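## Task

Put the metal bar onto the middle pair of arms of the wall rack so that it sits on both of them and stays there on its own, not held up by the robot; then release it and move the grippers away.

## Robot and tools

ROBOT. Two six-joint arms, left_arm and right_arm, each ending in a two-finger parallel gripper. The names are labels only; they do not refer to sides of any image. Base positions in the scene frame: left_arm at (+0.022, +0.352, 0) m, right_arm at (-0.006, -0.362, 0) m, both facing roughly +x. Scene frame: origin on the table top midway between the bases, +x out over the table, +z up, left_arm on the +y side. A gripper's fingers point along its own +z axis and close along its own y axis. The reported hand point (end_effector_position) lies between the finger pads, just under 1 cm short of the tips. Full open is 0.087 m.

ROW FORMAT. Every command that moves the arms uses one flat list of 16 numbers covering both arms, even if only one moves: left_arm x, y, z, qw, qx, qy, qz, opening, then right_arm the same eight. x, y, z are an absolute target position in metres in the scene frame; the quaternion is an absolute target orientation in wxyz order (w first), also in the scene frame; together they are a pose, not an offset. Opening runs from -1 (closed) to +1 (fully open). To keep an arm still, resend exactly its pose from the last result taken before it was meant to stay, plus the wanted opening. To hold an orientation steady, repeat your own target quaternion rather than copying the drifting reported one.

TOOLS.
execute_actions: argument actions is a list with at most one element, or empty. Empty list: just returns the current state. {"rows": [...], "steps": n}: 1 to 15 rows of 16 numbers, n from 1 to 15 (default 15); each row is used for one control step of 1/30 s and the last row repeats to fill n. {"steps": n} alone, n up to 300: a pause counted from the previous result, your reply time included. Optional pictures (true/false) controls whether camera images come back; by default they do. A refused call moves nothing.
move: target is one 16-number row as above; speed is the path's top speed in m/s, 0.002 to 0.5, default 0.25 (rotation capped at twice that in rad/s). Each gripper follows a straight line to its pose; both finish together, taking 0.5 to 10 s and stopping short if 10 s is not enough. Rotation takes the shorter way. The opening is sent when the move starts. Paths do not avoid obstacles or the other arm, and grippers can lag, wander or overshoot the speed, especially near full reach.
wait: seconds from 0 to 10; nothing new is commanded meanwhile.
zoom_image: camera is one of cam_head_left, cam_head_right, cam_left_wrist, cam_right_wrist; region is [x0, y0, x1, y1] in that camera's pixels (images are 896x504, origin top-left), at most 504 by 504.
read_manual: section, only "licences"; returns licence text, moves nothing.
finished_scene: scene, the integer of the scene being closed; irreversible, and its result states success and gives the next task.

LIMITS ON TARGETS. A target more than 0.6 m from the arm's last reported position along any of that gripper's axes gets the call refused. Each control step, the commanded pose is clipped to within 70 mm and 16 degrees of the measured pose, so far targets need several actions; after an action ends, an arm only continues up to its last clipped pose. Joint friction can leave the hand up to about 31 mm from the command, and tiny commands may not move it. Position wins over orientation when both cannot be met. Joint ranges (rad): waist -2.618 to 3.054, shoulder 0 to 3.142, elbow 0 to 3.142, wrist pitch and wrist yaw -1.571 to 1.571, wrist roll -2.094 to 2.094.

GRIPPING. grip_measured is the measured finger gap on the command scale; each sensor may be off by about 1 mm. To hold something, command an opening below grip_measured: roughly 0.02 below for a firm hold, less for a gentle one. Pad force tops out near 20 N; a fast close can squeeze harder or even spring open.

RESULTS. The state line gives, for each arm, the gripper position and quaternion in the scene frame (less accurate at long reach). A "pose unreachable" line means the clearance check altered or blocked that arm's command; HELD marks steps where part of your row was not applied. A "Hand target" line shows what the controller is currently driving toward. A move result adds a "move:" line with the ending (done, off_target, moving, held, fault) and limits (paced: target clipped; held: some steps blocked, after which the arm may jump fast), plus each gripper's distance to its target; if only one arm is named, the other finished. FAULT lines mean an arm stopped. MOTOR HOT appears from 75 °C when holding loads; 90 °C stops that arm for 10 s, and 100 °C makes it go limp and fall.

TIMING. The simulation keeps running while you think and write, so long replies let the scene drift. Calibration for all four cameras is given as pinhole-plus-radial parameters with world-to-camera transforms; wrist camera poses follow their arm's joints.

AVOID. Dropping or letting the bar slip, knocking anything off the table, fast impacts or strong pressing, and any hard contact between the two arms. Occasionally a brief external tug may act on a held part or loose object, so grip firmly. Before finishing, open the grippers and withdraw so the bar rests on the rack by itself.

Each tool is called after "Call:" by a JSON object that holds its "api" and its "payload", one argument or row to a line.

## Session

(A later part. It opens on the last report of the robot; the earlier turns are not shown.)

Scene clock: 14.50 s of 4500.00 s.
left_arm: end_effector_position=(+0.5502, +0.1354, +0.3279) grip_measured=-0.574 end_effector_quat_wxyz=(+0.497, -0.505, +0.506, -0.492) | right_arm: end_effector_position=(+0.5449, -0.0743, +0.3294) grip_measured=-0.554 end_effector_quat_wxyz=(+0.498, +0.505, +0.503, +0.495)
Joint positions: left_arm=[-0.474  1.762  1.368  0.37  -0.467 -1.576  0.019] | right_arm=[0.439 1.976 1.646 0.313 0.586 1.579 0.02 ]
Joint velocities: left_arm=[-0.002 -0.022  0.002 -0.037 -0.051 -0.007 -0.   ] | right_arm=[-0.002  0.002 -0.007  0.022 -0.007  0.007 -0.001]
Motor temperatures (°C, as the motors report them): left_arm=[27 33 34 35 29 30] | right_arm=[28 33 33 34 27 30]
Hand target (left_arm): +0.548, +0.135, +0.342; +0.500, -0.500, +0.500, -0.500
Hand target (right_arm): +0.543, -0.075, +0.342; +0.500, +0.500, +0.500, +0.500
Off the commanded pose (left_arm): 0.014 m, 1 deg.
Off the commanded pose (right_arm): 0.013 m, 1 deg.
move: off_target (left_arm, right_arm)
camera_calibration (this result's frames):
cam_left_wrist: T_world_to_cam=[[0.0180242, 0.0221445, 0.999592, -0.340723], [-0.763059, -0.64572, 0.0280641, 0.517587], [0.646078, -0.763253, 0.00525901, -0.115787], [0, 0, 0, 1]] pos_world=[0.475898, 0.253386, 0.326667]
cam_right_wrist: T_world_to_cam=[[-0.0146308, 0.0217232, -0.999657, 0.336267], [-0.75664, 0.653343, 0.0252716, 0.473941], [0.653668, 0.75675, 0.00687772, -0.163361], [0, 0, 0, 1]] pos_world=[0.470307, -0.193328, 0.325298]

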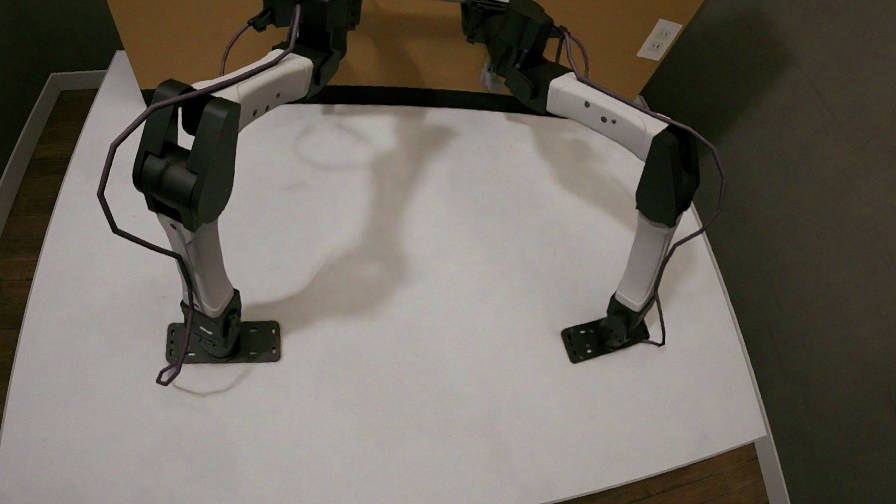

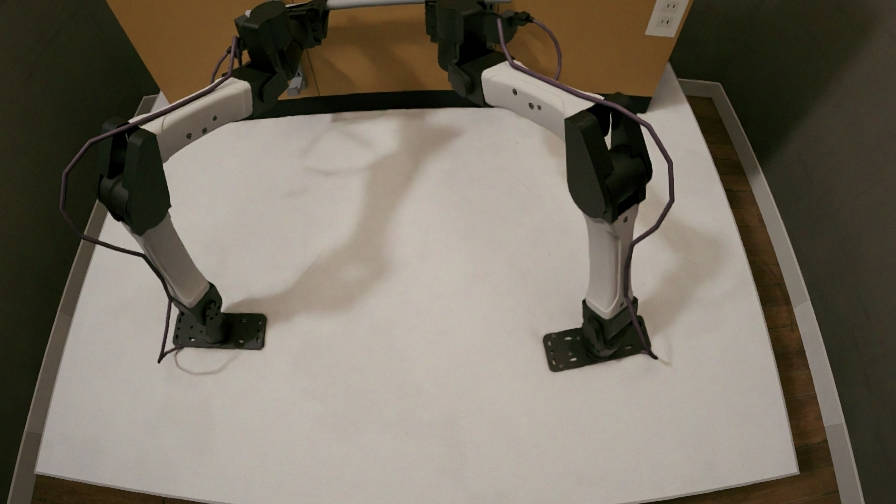

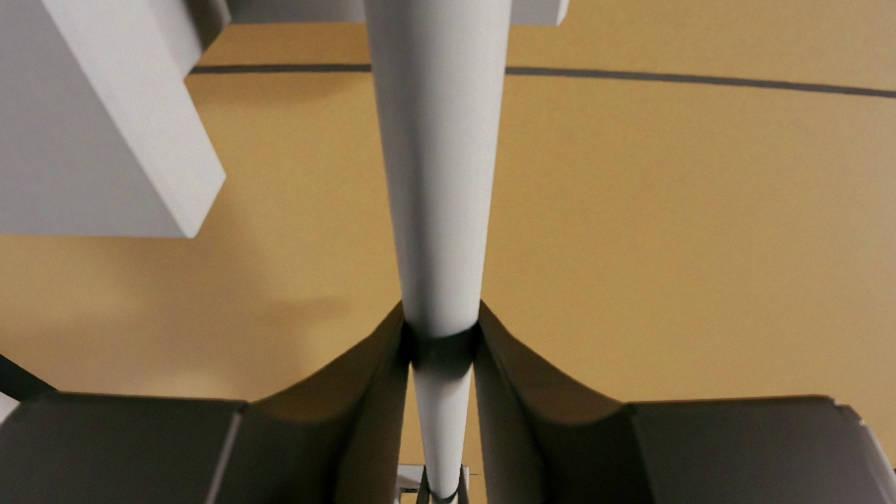

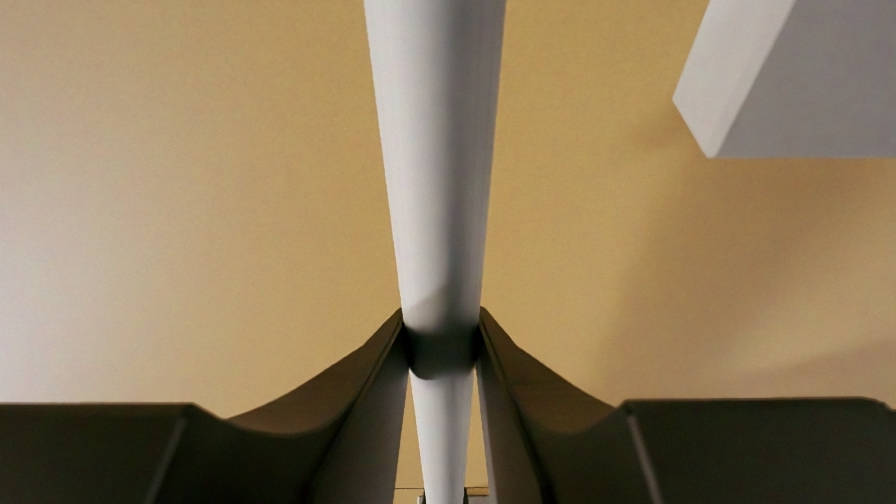

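Call:
{"api": "move", "payload": {
  "target": [0.47,0.135,0.338,0.5,-0.5,0.5,-0.5,-0.66,0.465,-0.075,0.338,0.5,0.5,0.5,0.5,-0.64],
  "speed": 0.1
}}

Call:
{"api": "move", "payload": {
  "target": [0.47,0.135,0.252,0.5,-0.5,0.5,-0.5,-0.66,0.465,-0.075,0.252,0.5,0.5,0.5,0.5,-0.64],
  "speed": 0.1
}}

Call:
{"api": "move", "payload": {
  "target": [0.553,0.135,0.248,0.5,-0.5,0.5,-0.5,-0.66,0.548,-0.075,0.247,0.5,0.5,0.5,0.5,-0.64],
  "speed": 0.07
}}

Call:
{"api": "move", "payload": {
  "target": [0.549,0.135,0.216,0.5,-0.5,0.5,-0.5,-0.66,0.544,-0.075,0.216,0.5,0.5,0.5,0.5,-0.64],
  "speed": 0.03
}}

Scene clock: 20.97 s of 4500.00 s.
left_arm: end_effector_position=(+0.4747, +0.1345, +0.3386) grip_measured=-0.574 end_effector_quat_wxyz=(+0.499, -0.502, +0.503, -0.496) | right_arm: end_effector_position=(+0.4699, -0.0731, +0.3387) grip_measured=-0.554 end_effector_quat_wxyz=(+0.496, +0.501, +0.501, +0.502)
Joint positions: left_arm=[-0.578  1.511  1.128  0.372 -0.569 -1.573  0.019] | right_arm=[0.543 1.741 1.365 0.372 0.678 1.579 0.02 ]
Joint velocities: left_arm=[ 0.017 -0.012  0.012 -0.11   0.022 -0.007  0.   ] | right_arm=[ 0.002 -0.007  0.002 -0.095 -0.007 -0.007 -0.   ]
Motor temperatures (°C, as the motors report them): left_arm=[27 35 35 36 29 30] | right_arm=[28 35 35 35 27 30]
Hand target (left_arm): +0.470, +0.134, +0.339; +0.501, -0.499, +0.500, -0.500
Hand target (right_arm): +0.465, -0.074, +0.338; +0.501, +0.499, +0.500, +0.500
Off the commanded pose (left_arm): 0.005 m, 1 deg.
Off the commanded pose (right_arm): 0.005 m, 1 deg.
After step 90, 2.30 s passed at rest.
move: done
camera_calibration (this result's frames):
cam_left_wrist: T_world_to_cam=[[0.00494544, 0.0244303, 0.999689, -0.344131], [-0.765132, -0.643577, 0.0195128, 0.46264], [0.643854, -0.764991, 0.0155097, -0.0699933], [0, 0, 0, 1]] pos_world=[0.400748, 0.252608, 0.336082]
cam_right_wrist: T_world_to_cam=[[-0.00386055, 0.0288183, -0.999577, 0.339802], [-0.764326, 0.644471, 0.0215324, 0.420338], [0.644819, 0.764086, 0.0195385, -0.114857], [0, 0, 0, 1]] pos_world=[0.396649, -0.192928, 0.332852]

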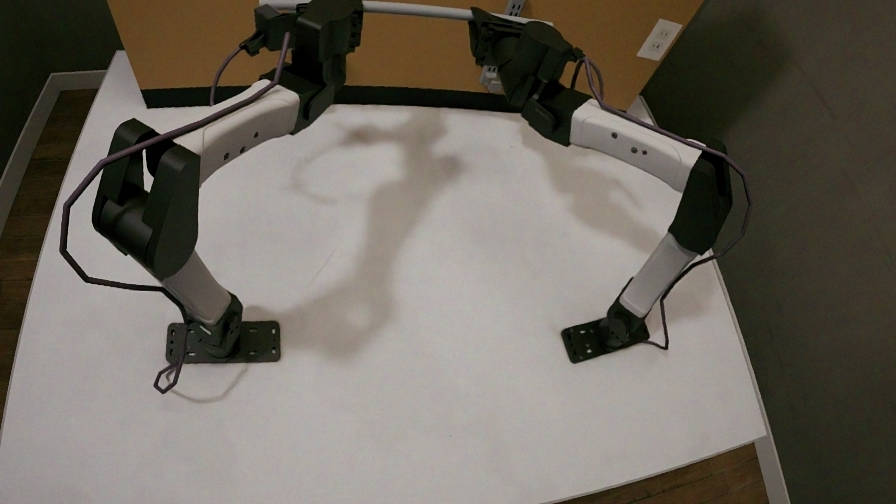

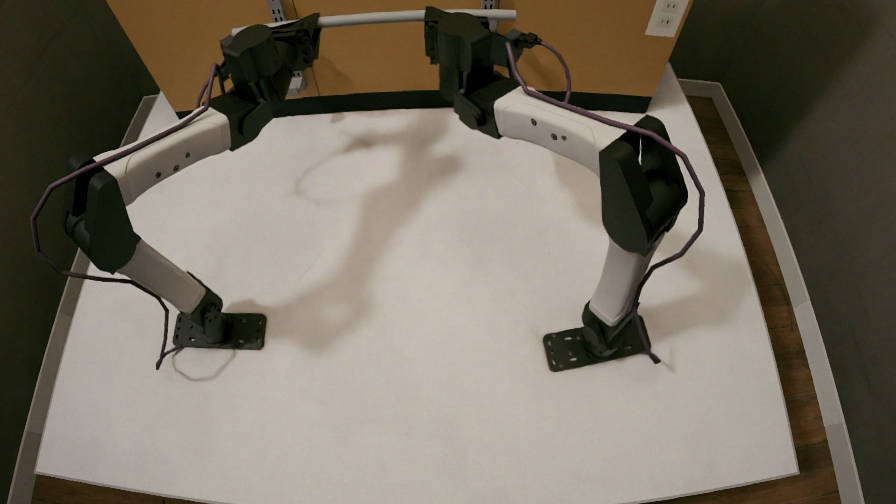

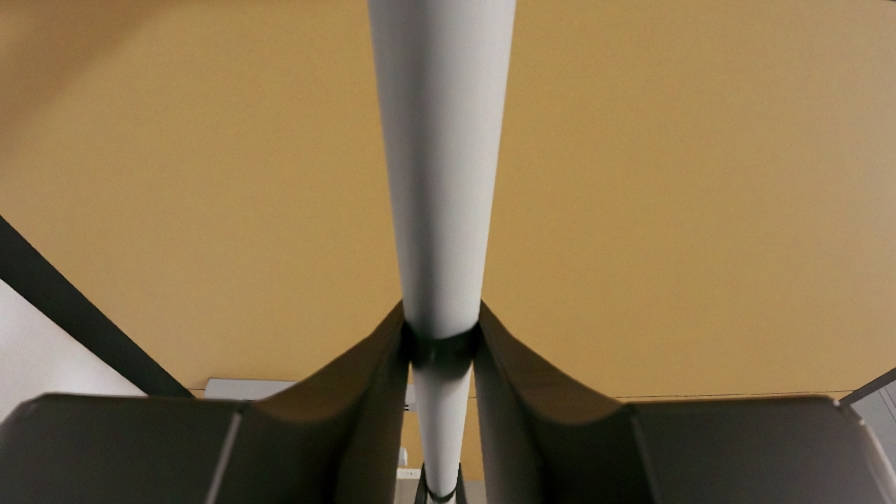

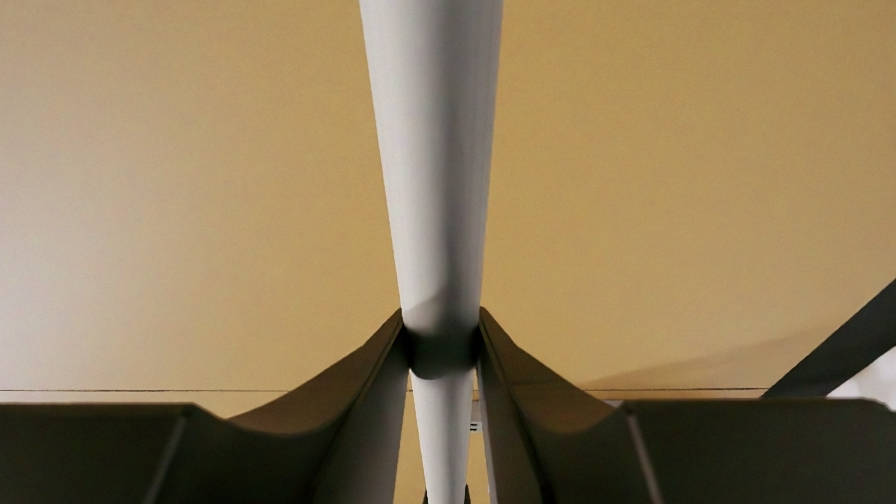

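Scene clock: 22.40 s of 4500.00 s.
left_arm: end_effector_position=(+0.4690, +0.1326, +0.2581) grip_measured=-0.574 end_effector_quat_wxyz=(+0.495, -0.496, +0.504, -0.505) | right_arm: end_effector_position=(+0.4653, -0.0755, +0.2598) grip_measured=-0.554 end_effector_quat_wxyz=(+0.498, +0.499, +0.500, +0.503)
Joint positions: left_arm=[-0.582  1.596  0.864  0.731 -0.552 -1.573  0.019] | right_arm=[0.546 1.812 1.117 0.697 0.682 1.572 0.02 ]
Joint velocities: left_arm=[-0.002  0.002 -0.007 -0.081  0.037  0.007 -0.001] | right_arm=[ 0.012 -0.002  0.007  0.022  0.037  0.022 -0.001]
Motor temperatures (°C, as the motors report them): left_arm=[27 35 35 36 29 30] | right_arm=[28 36 35 35 27 30]
Hand target (left_arm): +0.469, +0.136, +0.252; +0.500, -0.500, +0.500, -0.500
Hand target (right_arm): +0.464, -0.076, +0.252; +0.500, +0.500, +0.500, +0.500
Off the commanded pose (left_arm): 0.007 m, 1 deg.
Off the commanded pose (right_arm): 0.008 m, 0 deg.
move: done
camera_calibration (this result's frames):
cam_left_wrist: T_world_to_cam=[[-0.00281706, 0.0294455, 0.999562, -0.260643], [-0.778136, -0.627884, 0.0163034, 0.463439], [0.62809, -0.77775, 0.0246814, -0.0597867], [0, 0, 0, 1]] pos_world=[0.397436, 0.252162, 0.254449]
cam_right_wrist: T_world_to_cam=[[0.00182339, 0.026159, -0.999656, 0.2582], [-0.763696, 0.64539, 0.0154956, 0.421486], [0.645573, 0.763405, 0.0211544, -0.109394], [0, 0, 0, 1]] pos_world=[0.392038, -0.195265, 0.253894]

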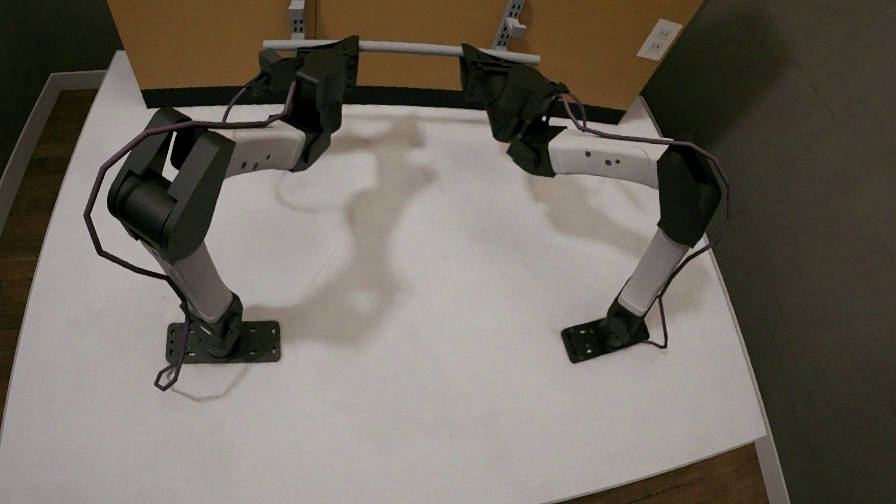

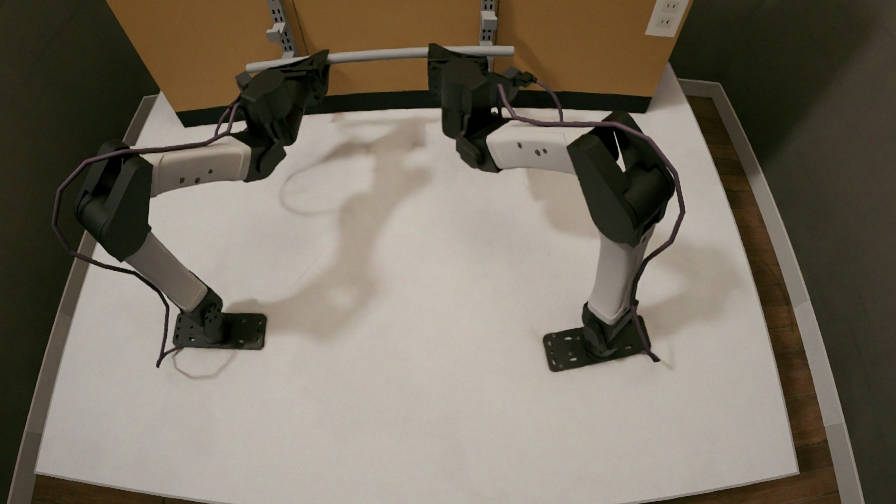

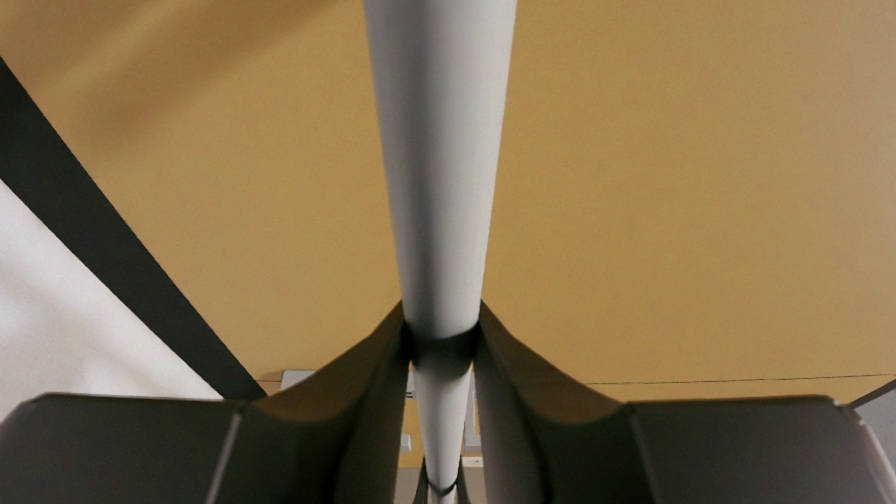

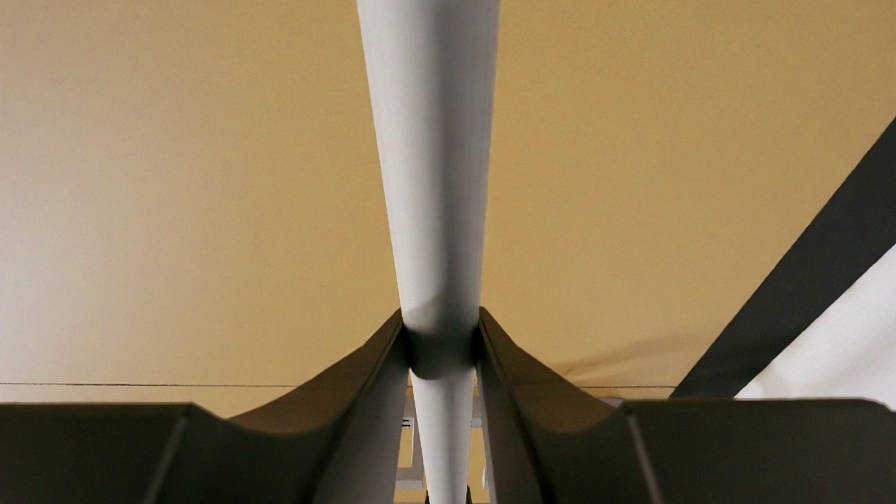

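Scene clock: 23.93 s of 4500.00 s.
left_arm: end_effector_position=(+0.5467, +0.1331, +0.2430) grip_measured=-0.574 end_effector_quat_wxyz=(+0.494, -0.500, +0.505, -0.500) | right_arm: end_effector_position=(+0.5427, -0.0765, +0.2458) grip_measured=-0.554 end_effector_quat_wxyz=(+0.501, +0.502, +0.501, +0.497)
Joint positions: left_arm=[-0.476  1.86   1.12   0.727 -0.454 -1.577  0.019] | right_arm=[0.438 2.047 1.396 0.645 0.585 1.571 0.02 ]
Joint velocities: left_arm=[-0.012 -0.007  0.037 -0.007  0.022  0.007  0.   ] | right_arm=[ 0.017 -0.007  0.012  0.007  0.066 -0.037  0.001]
Motor temperatures (°C, as the motors report them): left_arm=[27 35 36 36 29 30] | right_arm=[28 36 35 35 27 30]
Hand target (left_arm): +0.553, +0.136, +0.247; +0.500, -0.500, +0.500, -0.500
Hand target (right_arm): +0.548, -0.076, +0.247; +0.499, +0.501, +0.500, +0.500
Off the commanded pose (left_arm): 0.008 m, 1 deg.
Off the commanded pose (right_arm): 0.006 m, 0 deg.
move: done
camera_calibration (this result's frames):
cam_left_wrist: T_world_to_cam=[[0.00727412, 0.0281772, 0.999576, -0.250635], [-0.773345, -0.63355, 0.023487, 0.520884], [0.633944, -0.773188, 0.0171822, -0.109728], [0, 0, 0, 1]] pos_world=[0.474208, 0.252228, 0.240181]
cam_right_wrist: T_world_to_cam=[[-0.00508979, 0.0203764, -0.999779, 0.247471], [-0.756394, 0.653891, 0.0171776, 0.477728], [0.654097, 0.756314, 0.0120844, -0.161219], [0, 0, 0, 1]] pos_world=[0.468062, -0.195493, 0.241158]

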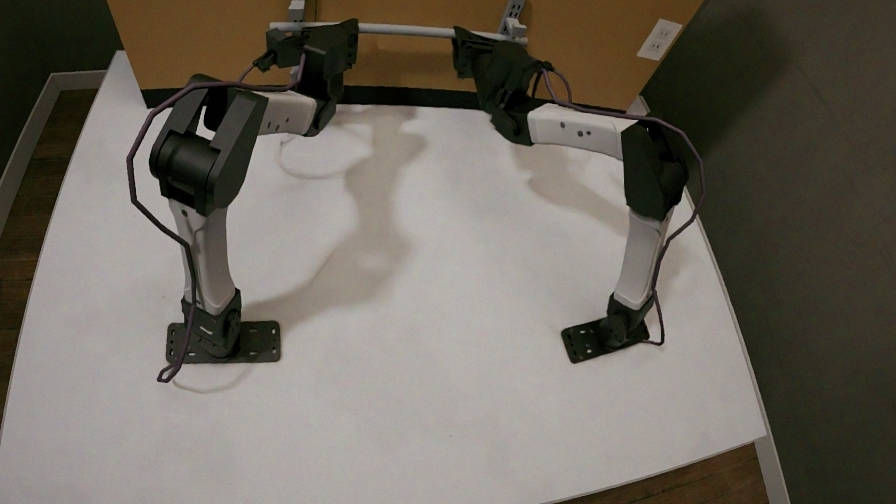

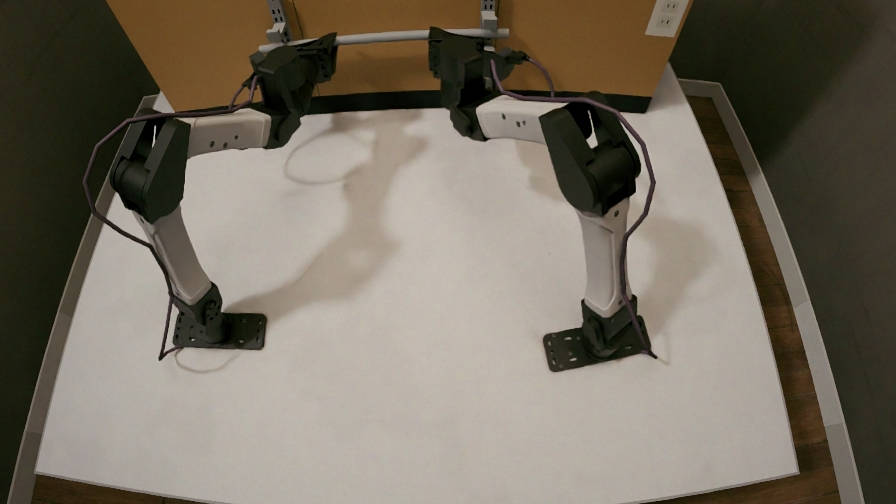

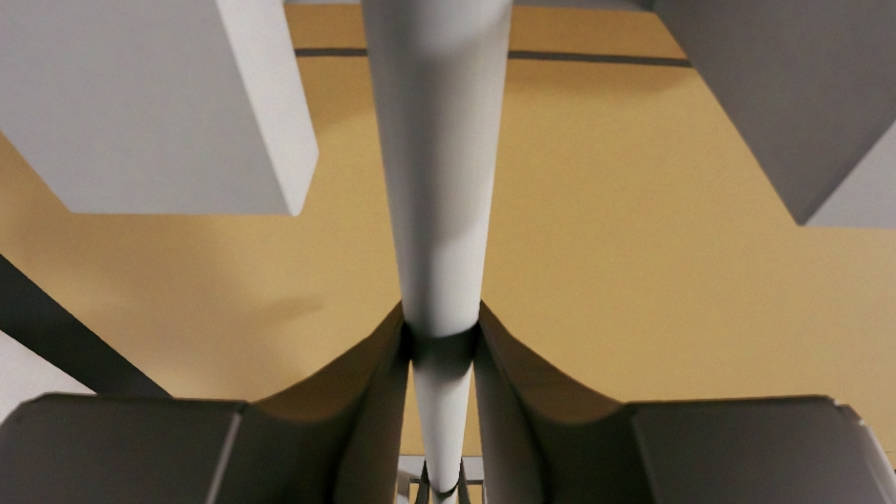

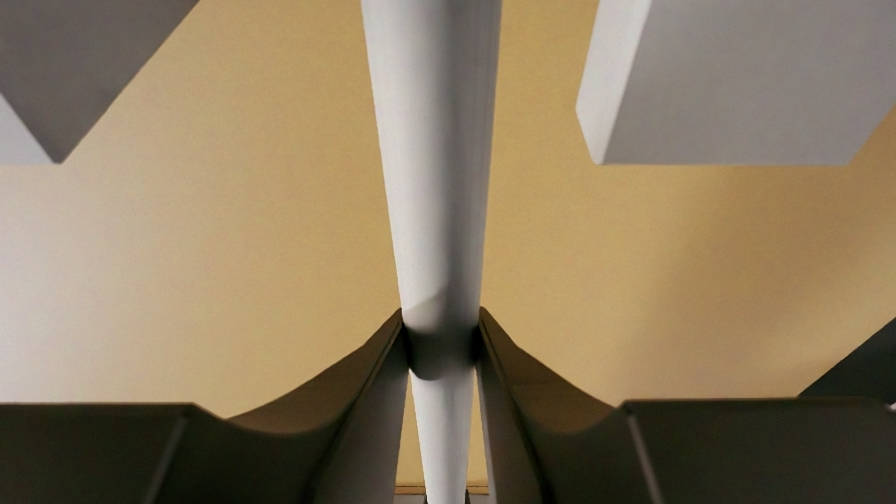

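Scene clock: 25.17 s of 4500.00 s.
left_arm: end_effector_position=(+0.5490, +0.1334, +0.2261) grip_measured=-0.574 end_effector_quat_wxyz=(+0.499, -0.499, +0.498, -0.504) | right_arm: end_effector_position=(+0.5441, -0.0759, +0.2286) grip_measured=-0.554 end_effector_quat_wxyz=(+0.503, +0.500, +0.495, +0.501)
Joint positions: left_arm=[-0.476  1.91   1.09   0.826 -0.461 -1.572  0.019] | right_arm=[0.438 2.087 1.365 0.733 0.587 1.568 0.02 ]
Joint velocities: left_arm=[-0.007  0.007  0.002  0.007 -0.066  0.037 -0.001] | right_arm=[-0.002  0.007 -0.012  0.081 -0.051  0.037  0.001]
Motor temperatures (°C, as the motors report them): left_arm=[27 35 36 37 29 30] | right_arm=[28 36 35 36 27 30]
Hand target (left_arm): +0.549, +0.135, +0.216; +0.500, -0.500, +0.500, -0.500
Hand target (right_arm): +0.544, -0.075, +0.216; +0.500, +0.500, +0.500, +0.500
Off the commanded pose (left_arm): 0.010 m, 0 deg.
Off the commanded pose (right_arm): 0.013 m, 1 deg.
move: off_target (right_arm)
camera_calibration (this result's frames):
cam_left_wrist: T_world_to_cam=[[-0.0100263, 0.0325015, 0.999421, -0.224863], [-0.769052, -0.639053, 0.013067, 0.523985], [0.639108, -0.768476, 0.0314027, -0.117413], [0, 0, 0, 1]] pos_world=[0.475757, 0.251933, 0.221573]
cam_right_wrist: T_world_to_cam=[[0.00896336, 0.0261311, -0.999618, 0.222986], [-0.755584, 0.65497, 0.0103465, 0.479879], [0.654991, 0.755203, 0.025615, -0.166016], [0, 0, 0, 1]] pos_world=[0.469329, -0.194758, 0.222189]

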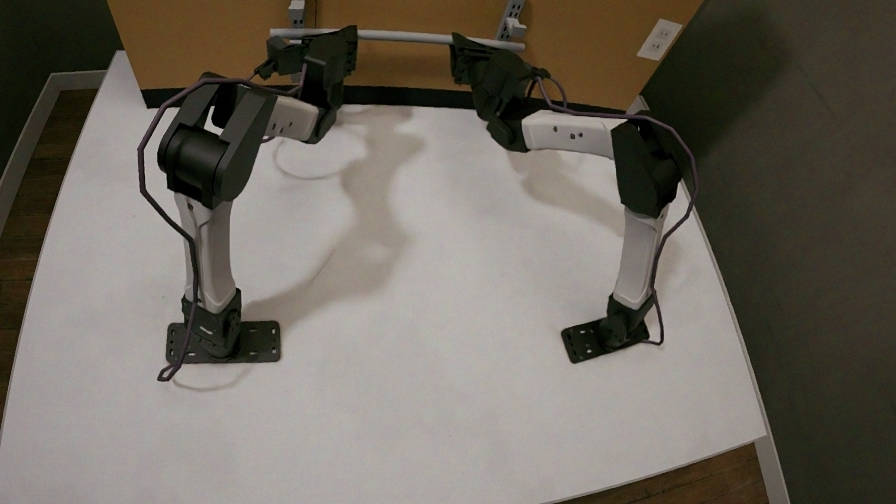

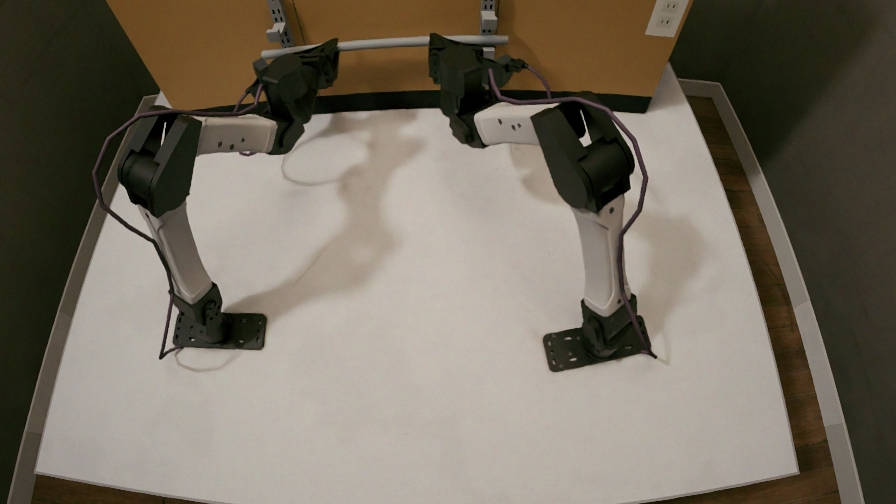

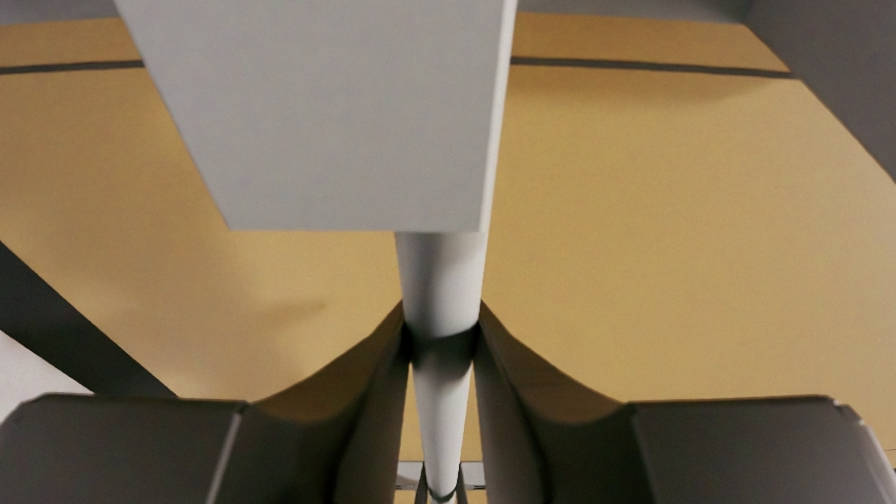

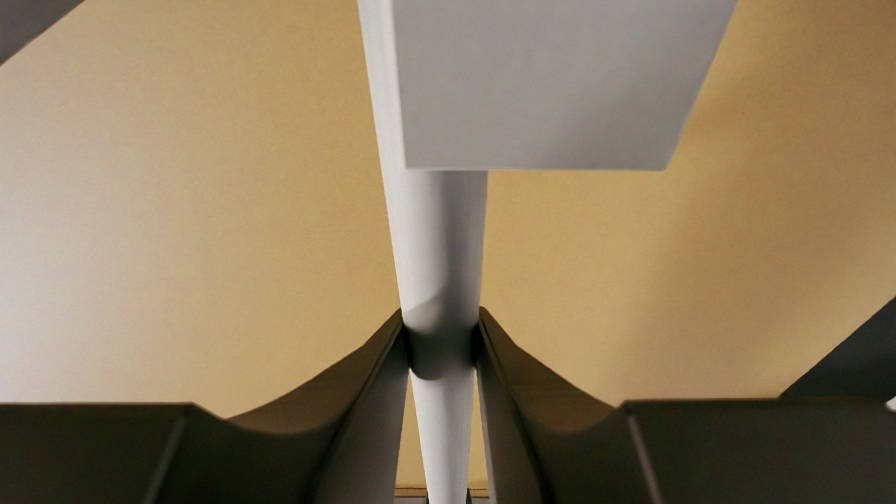

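Call:
{"api": "move", "payload": {
  "target": [0.549,0.135,0.216,0.5,-0.5,0.5,-0.5,0.3,0.544,-0.075,0.214,0.5,0.5,0.5,0.5,0.3]
}}

Call:
{"api": "move", "payload": {
  "target": [0.43,0.14,0.222,0.5,-0.5,0.5,-0.5,0.3,0.43,-0.085,0.222,0.5,0.5,0.5,0.5,0.3],
  "speed": 0.2
}}

Call:
{"api": "finished_scene", "payload": {
  "scene": 2
}}

Scene clock: 29.27 s of 4500.00 s.
left_arm: end_effector_position=(+0.5489, +0.1334, +0.2308) grip_measured=+0.300 end_effector_quat_wxyz=(+0.502, -0.496, +0.492, -0.510) | right_arm: end_effector_position=(+0.5440, -0.0760, +0.2346) grip_measured=+0.300 end_effector_quat_wxyz=(+0.505, +0.499, +0.487, +0.510)
Joint positions: left_arm=[-0.476  1.91   1.09   0.847 -0.461 -1.572  0.057] | right_arm=[0.438 2.087 1.365 0.757 0.587 1.568 0.057]
Joint velocities: left_arm=[-0.012 -0.017 -0.002 -0.037 -0.007  0.022 -0.   ] | right_arm=[-0.002 -0.002 -0.017 -0.007 -0.022  0.081  0.001]
Motor temperatures (°C, as the motors report them): left_arm=[27 36 35 37 29 30] | right_arm=[28 37 35 36 27 30]
Hand target (left_arm): +0.549, +0.135, +0.216; +0.500, -0.500, +0.500, -0.500
Hand target (right_arm): +0.544, -0.075, +0.214; +0.500, +0.500, +0.500, +0.500
Off the commanded pose (left_arm): 0.015 m, 2 deg.
Off the commanded pose (right_arm): 0.021 m, 2 deg.
After step 90, 0.40 s passed at rest.
move: off_target (left_arm, right_arm)
camera_calibration (this result's frames):
cam_left_wrist: T_world_to_cam=[[-0.027404, 0.0408338, 0.99879, -0.220936], [-0.769205, -0.638982, 0.00501886, 0.52582], [0.638414, -0.768137, 0.0489202, -0.121182], [0, 0, 0, 1]] pos_world=[0.475773, 0.251927, 0.223958]
cam_right_wrist: T_world_to_cam=[[0.029697, 0.0396968, -0.99877, 0.218569], [-0.755728, 0.654876, 0.00355802, 0.481444], [0.654212, 0.754693, 0.0494478, -0.171248], [0, 0, 0, 1]] pos_world=[0.469382, -0.194723, 0.225055]

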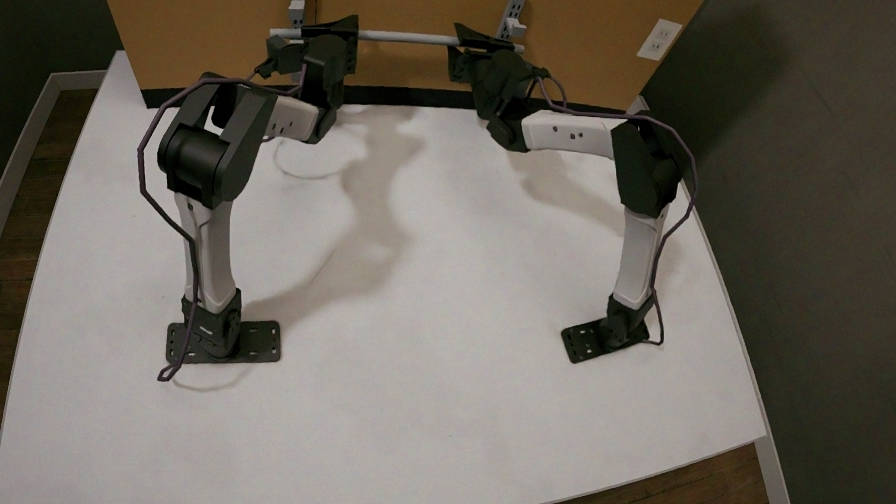

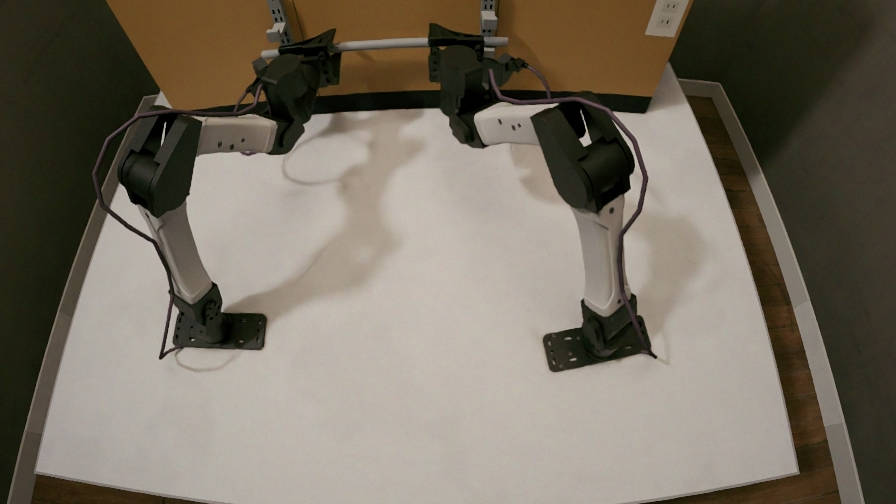

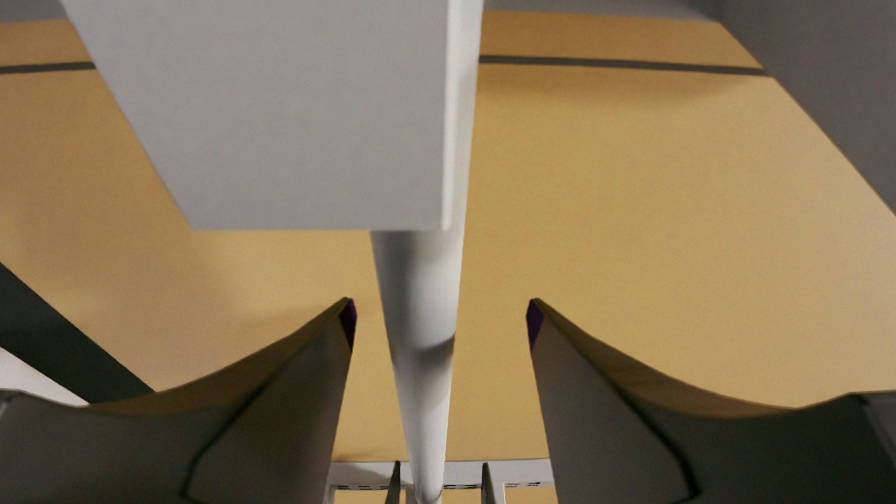

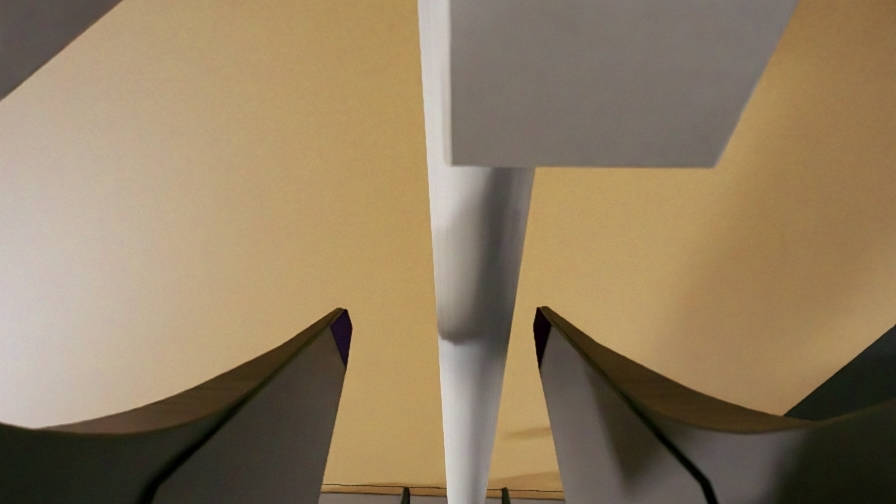

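Scene clock: 30.40 s of 4500.00 s.
left_arm: end_effector_position=(+0.4350, +0.1375, +0.2291) grip_measured=+0.300 end_effector_quat_wxyz=(+0.500, -0.500, +0.495, -0.505) | right_arm: end_effector_position=(+0.4345, -0.0810, +0.2251) grip_measured=+0.300 end_effector_quat_wxyz=(+0.499, +0.497, +0.500, +0.504)
Joint positions: left_arm=[-0.64   1.562  0.677  0.897 -0.629 -1.572  0.057] | right_arm=[0.588 1.791 0.927 0.871 0.721 1.568 0.057]
Joint velocities: left_arm=[-0.012  0.002 -0.022 -0.022 -0.037  0.007  0.001] | right_arm=[-0.007  0.012  0.002  0.007 -0.037 -0.037  0.   ]
Motor temperatures (°C, as the motors report them): left_arm=[27 36 35 37 29 30] | right_arm=[28 37 35 36 27 30]
Hand target (left_arm): +0.430, +0.138, +0.223; +0.501, -0.499, +0.500, -0.500
Hand target (right_arm): +0.430, -0.084, +0.223; +0.501, +0.499, +0.500, +0.500
Off the commanded pose (left_arm): 0.009 m, 1 deg.
Off the commanded pose (right_arm): 0.007 m, 1 deg.
move: done
camera_calibration (this result's frames):
cam_left_wrist: T_world_to_cam=[[-0.0141667, 0.0364305, 0.999236, -0.22777], [-0.766907, -0.641636, 0.0125201, 0.438481], [0.641601, -0.766144, 0.0370287, -0.0441725], [0, 0, 0, 1]] pos_world=[0.361389, 0.2558, 0.223742]
cam_right_wrist: T_world_to_cam=[[0.00484517, 0.0248367, -0.99968, 0.222262], [-0.765696, 0.643085, 0.0122661, 0.403426], [0.643184, 0.765392, 0.0221333, -0.083514], [0, 0, 0, 1]] pos_world=[0.36154, -0.201037, 0.219091]

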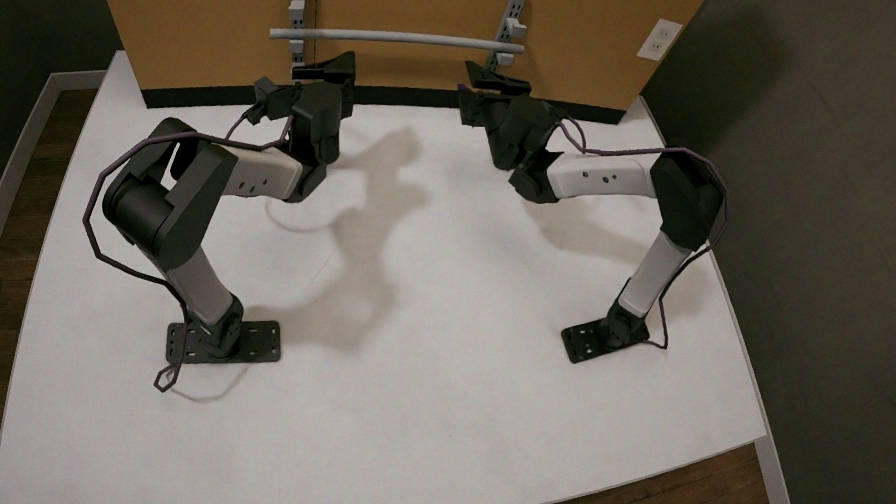

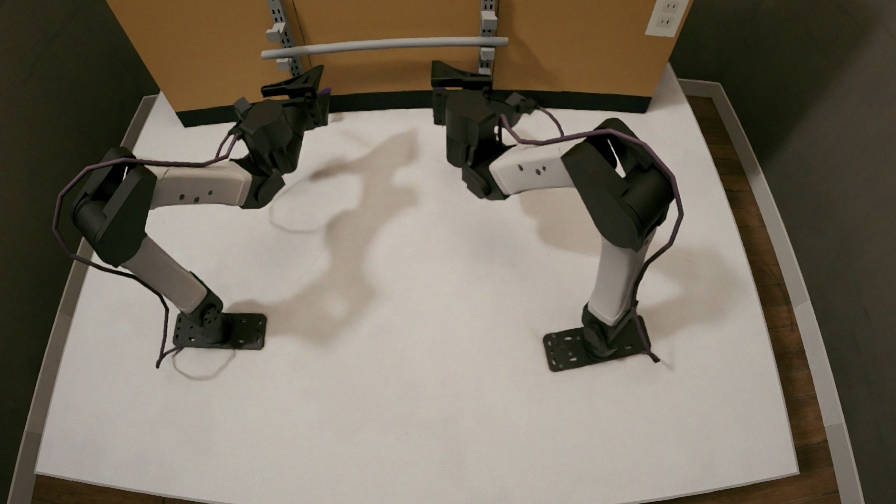

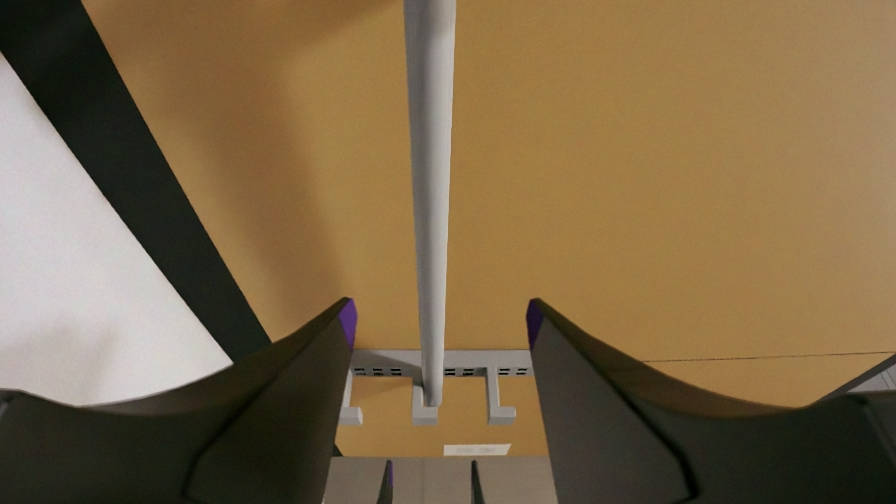

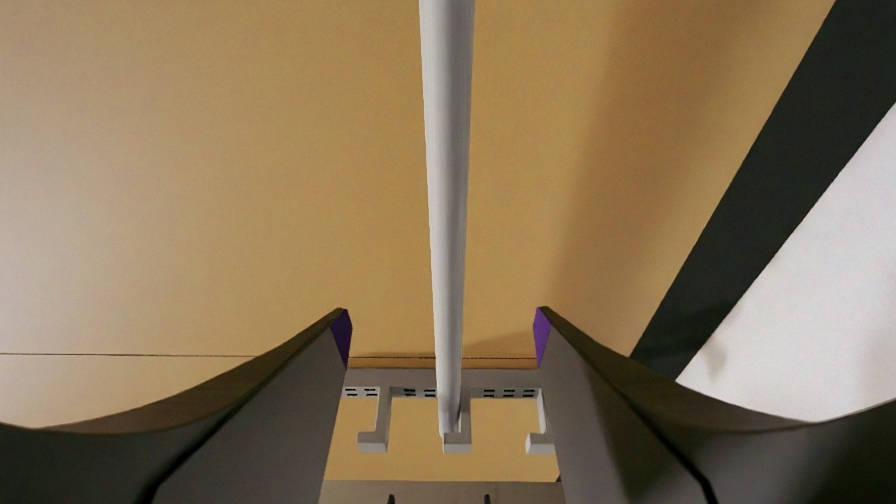

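The scene is finished: the task was done.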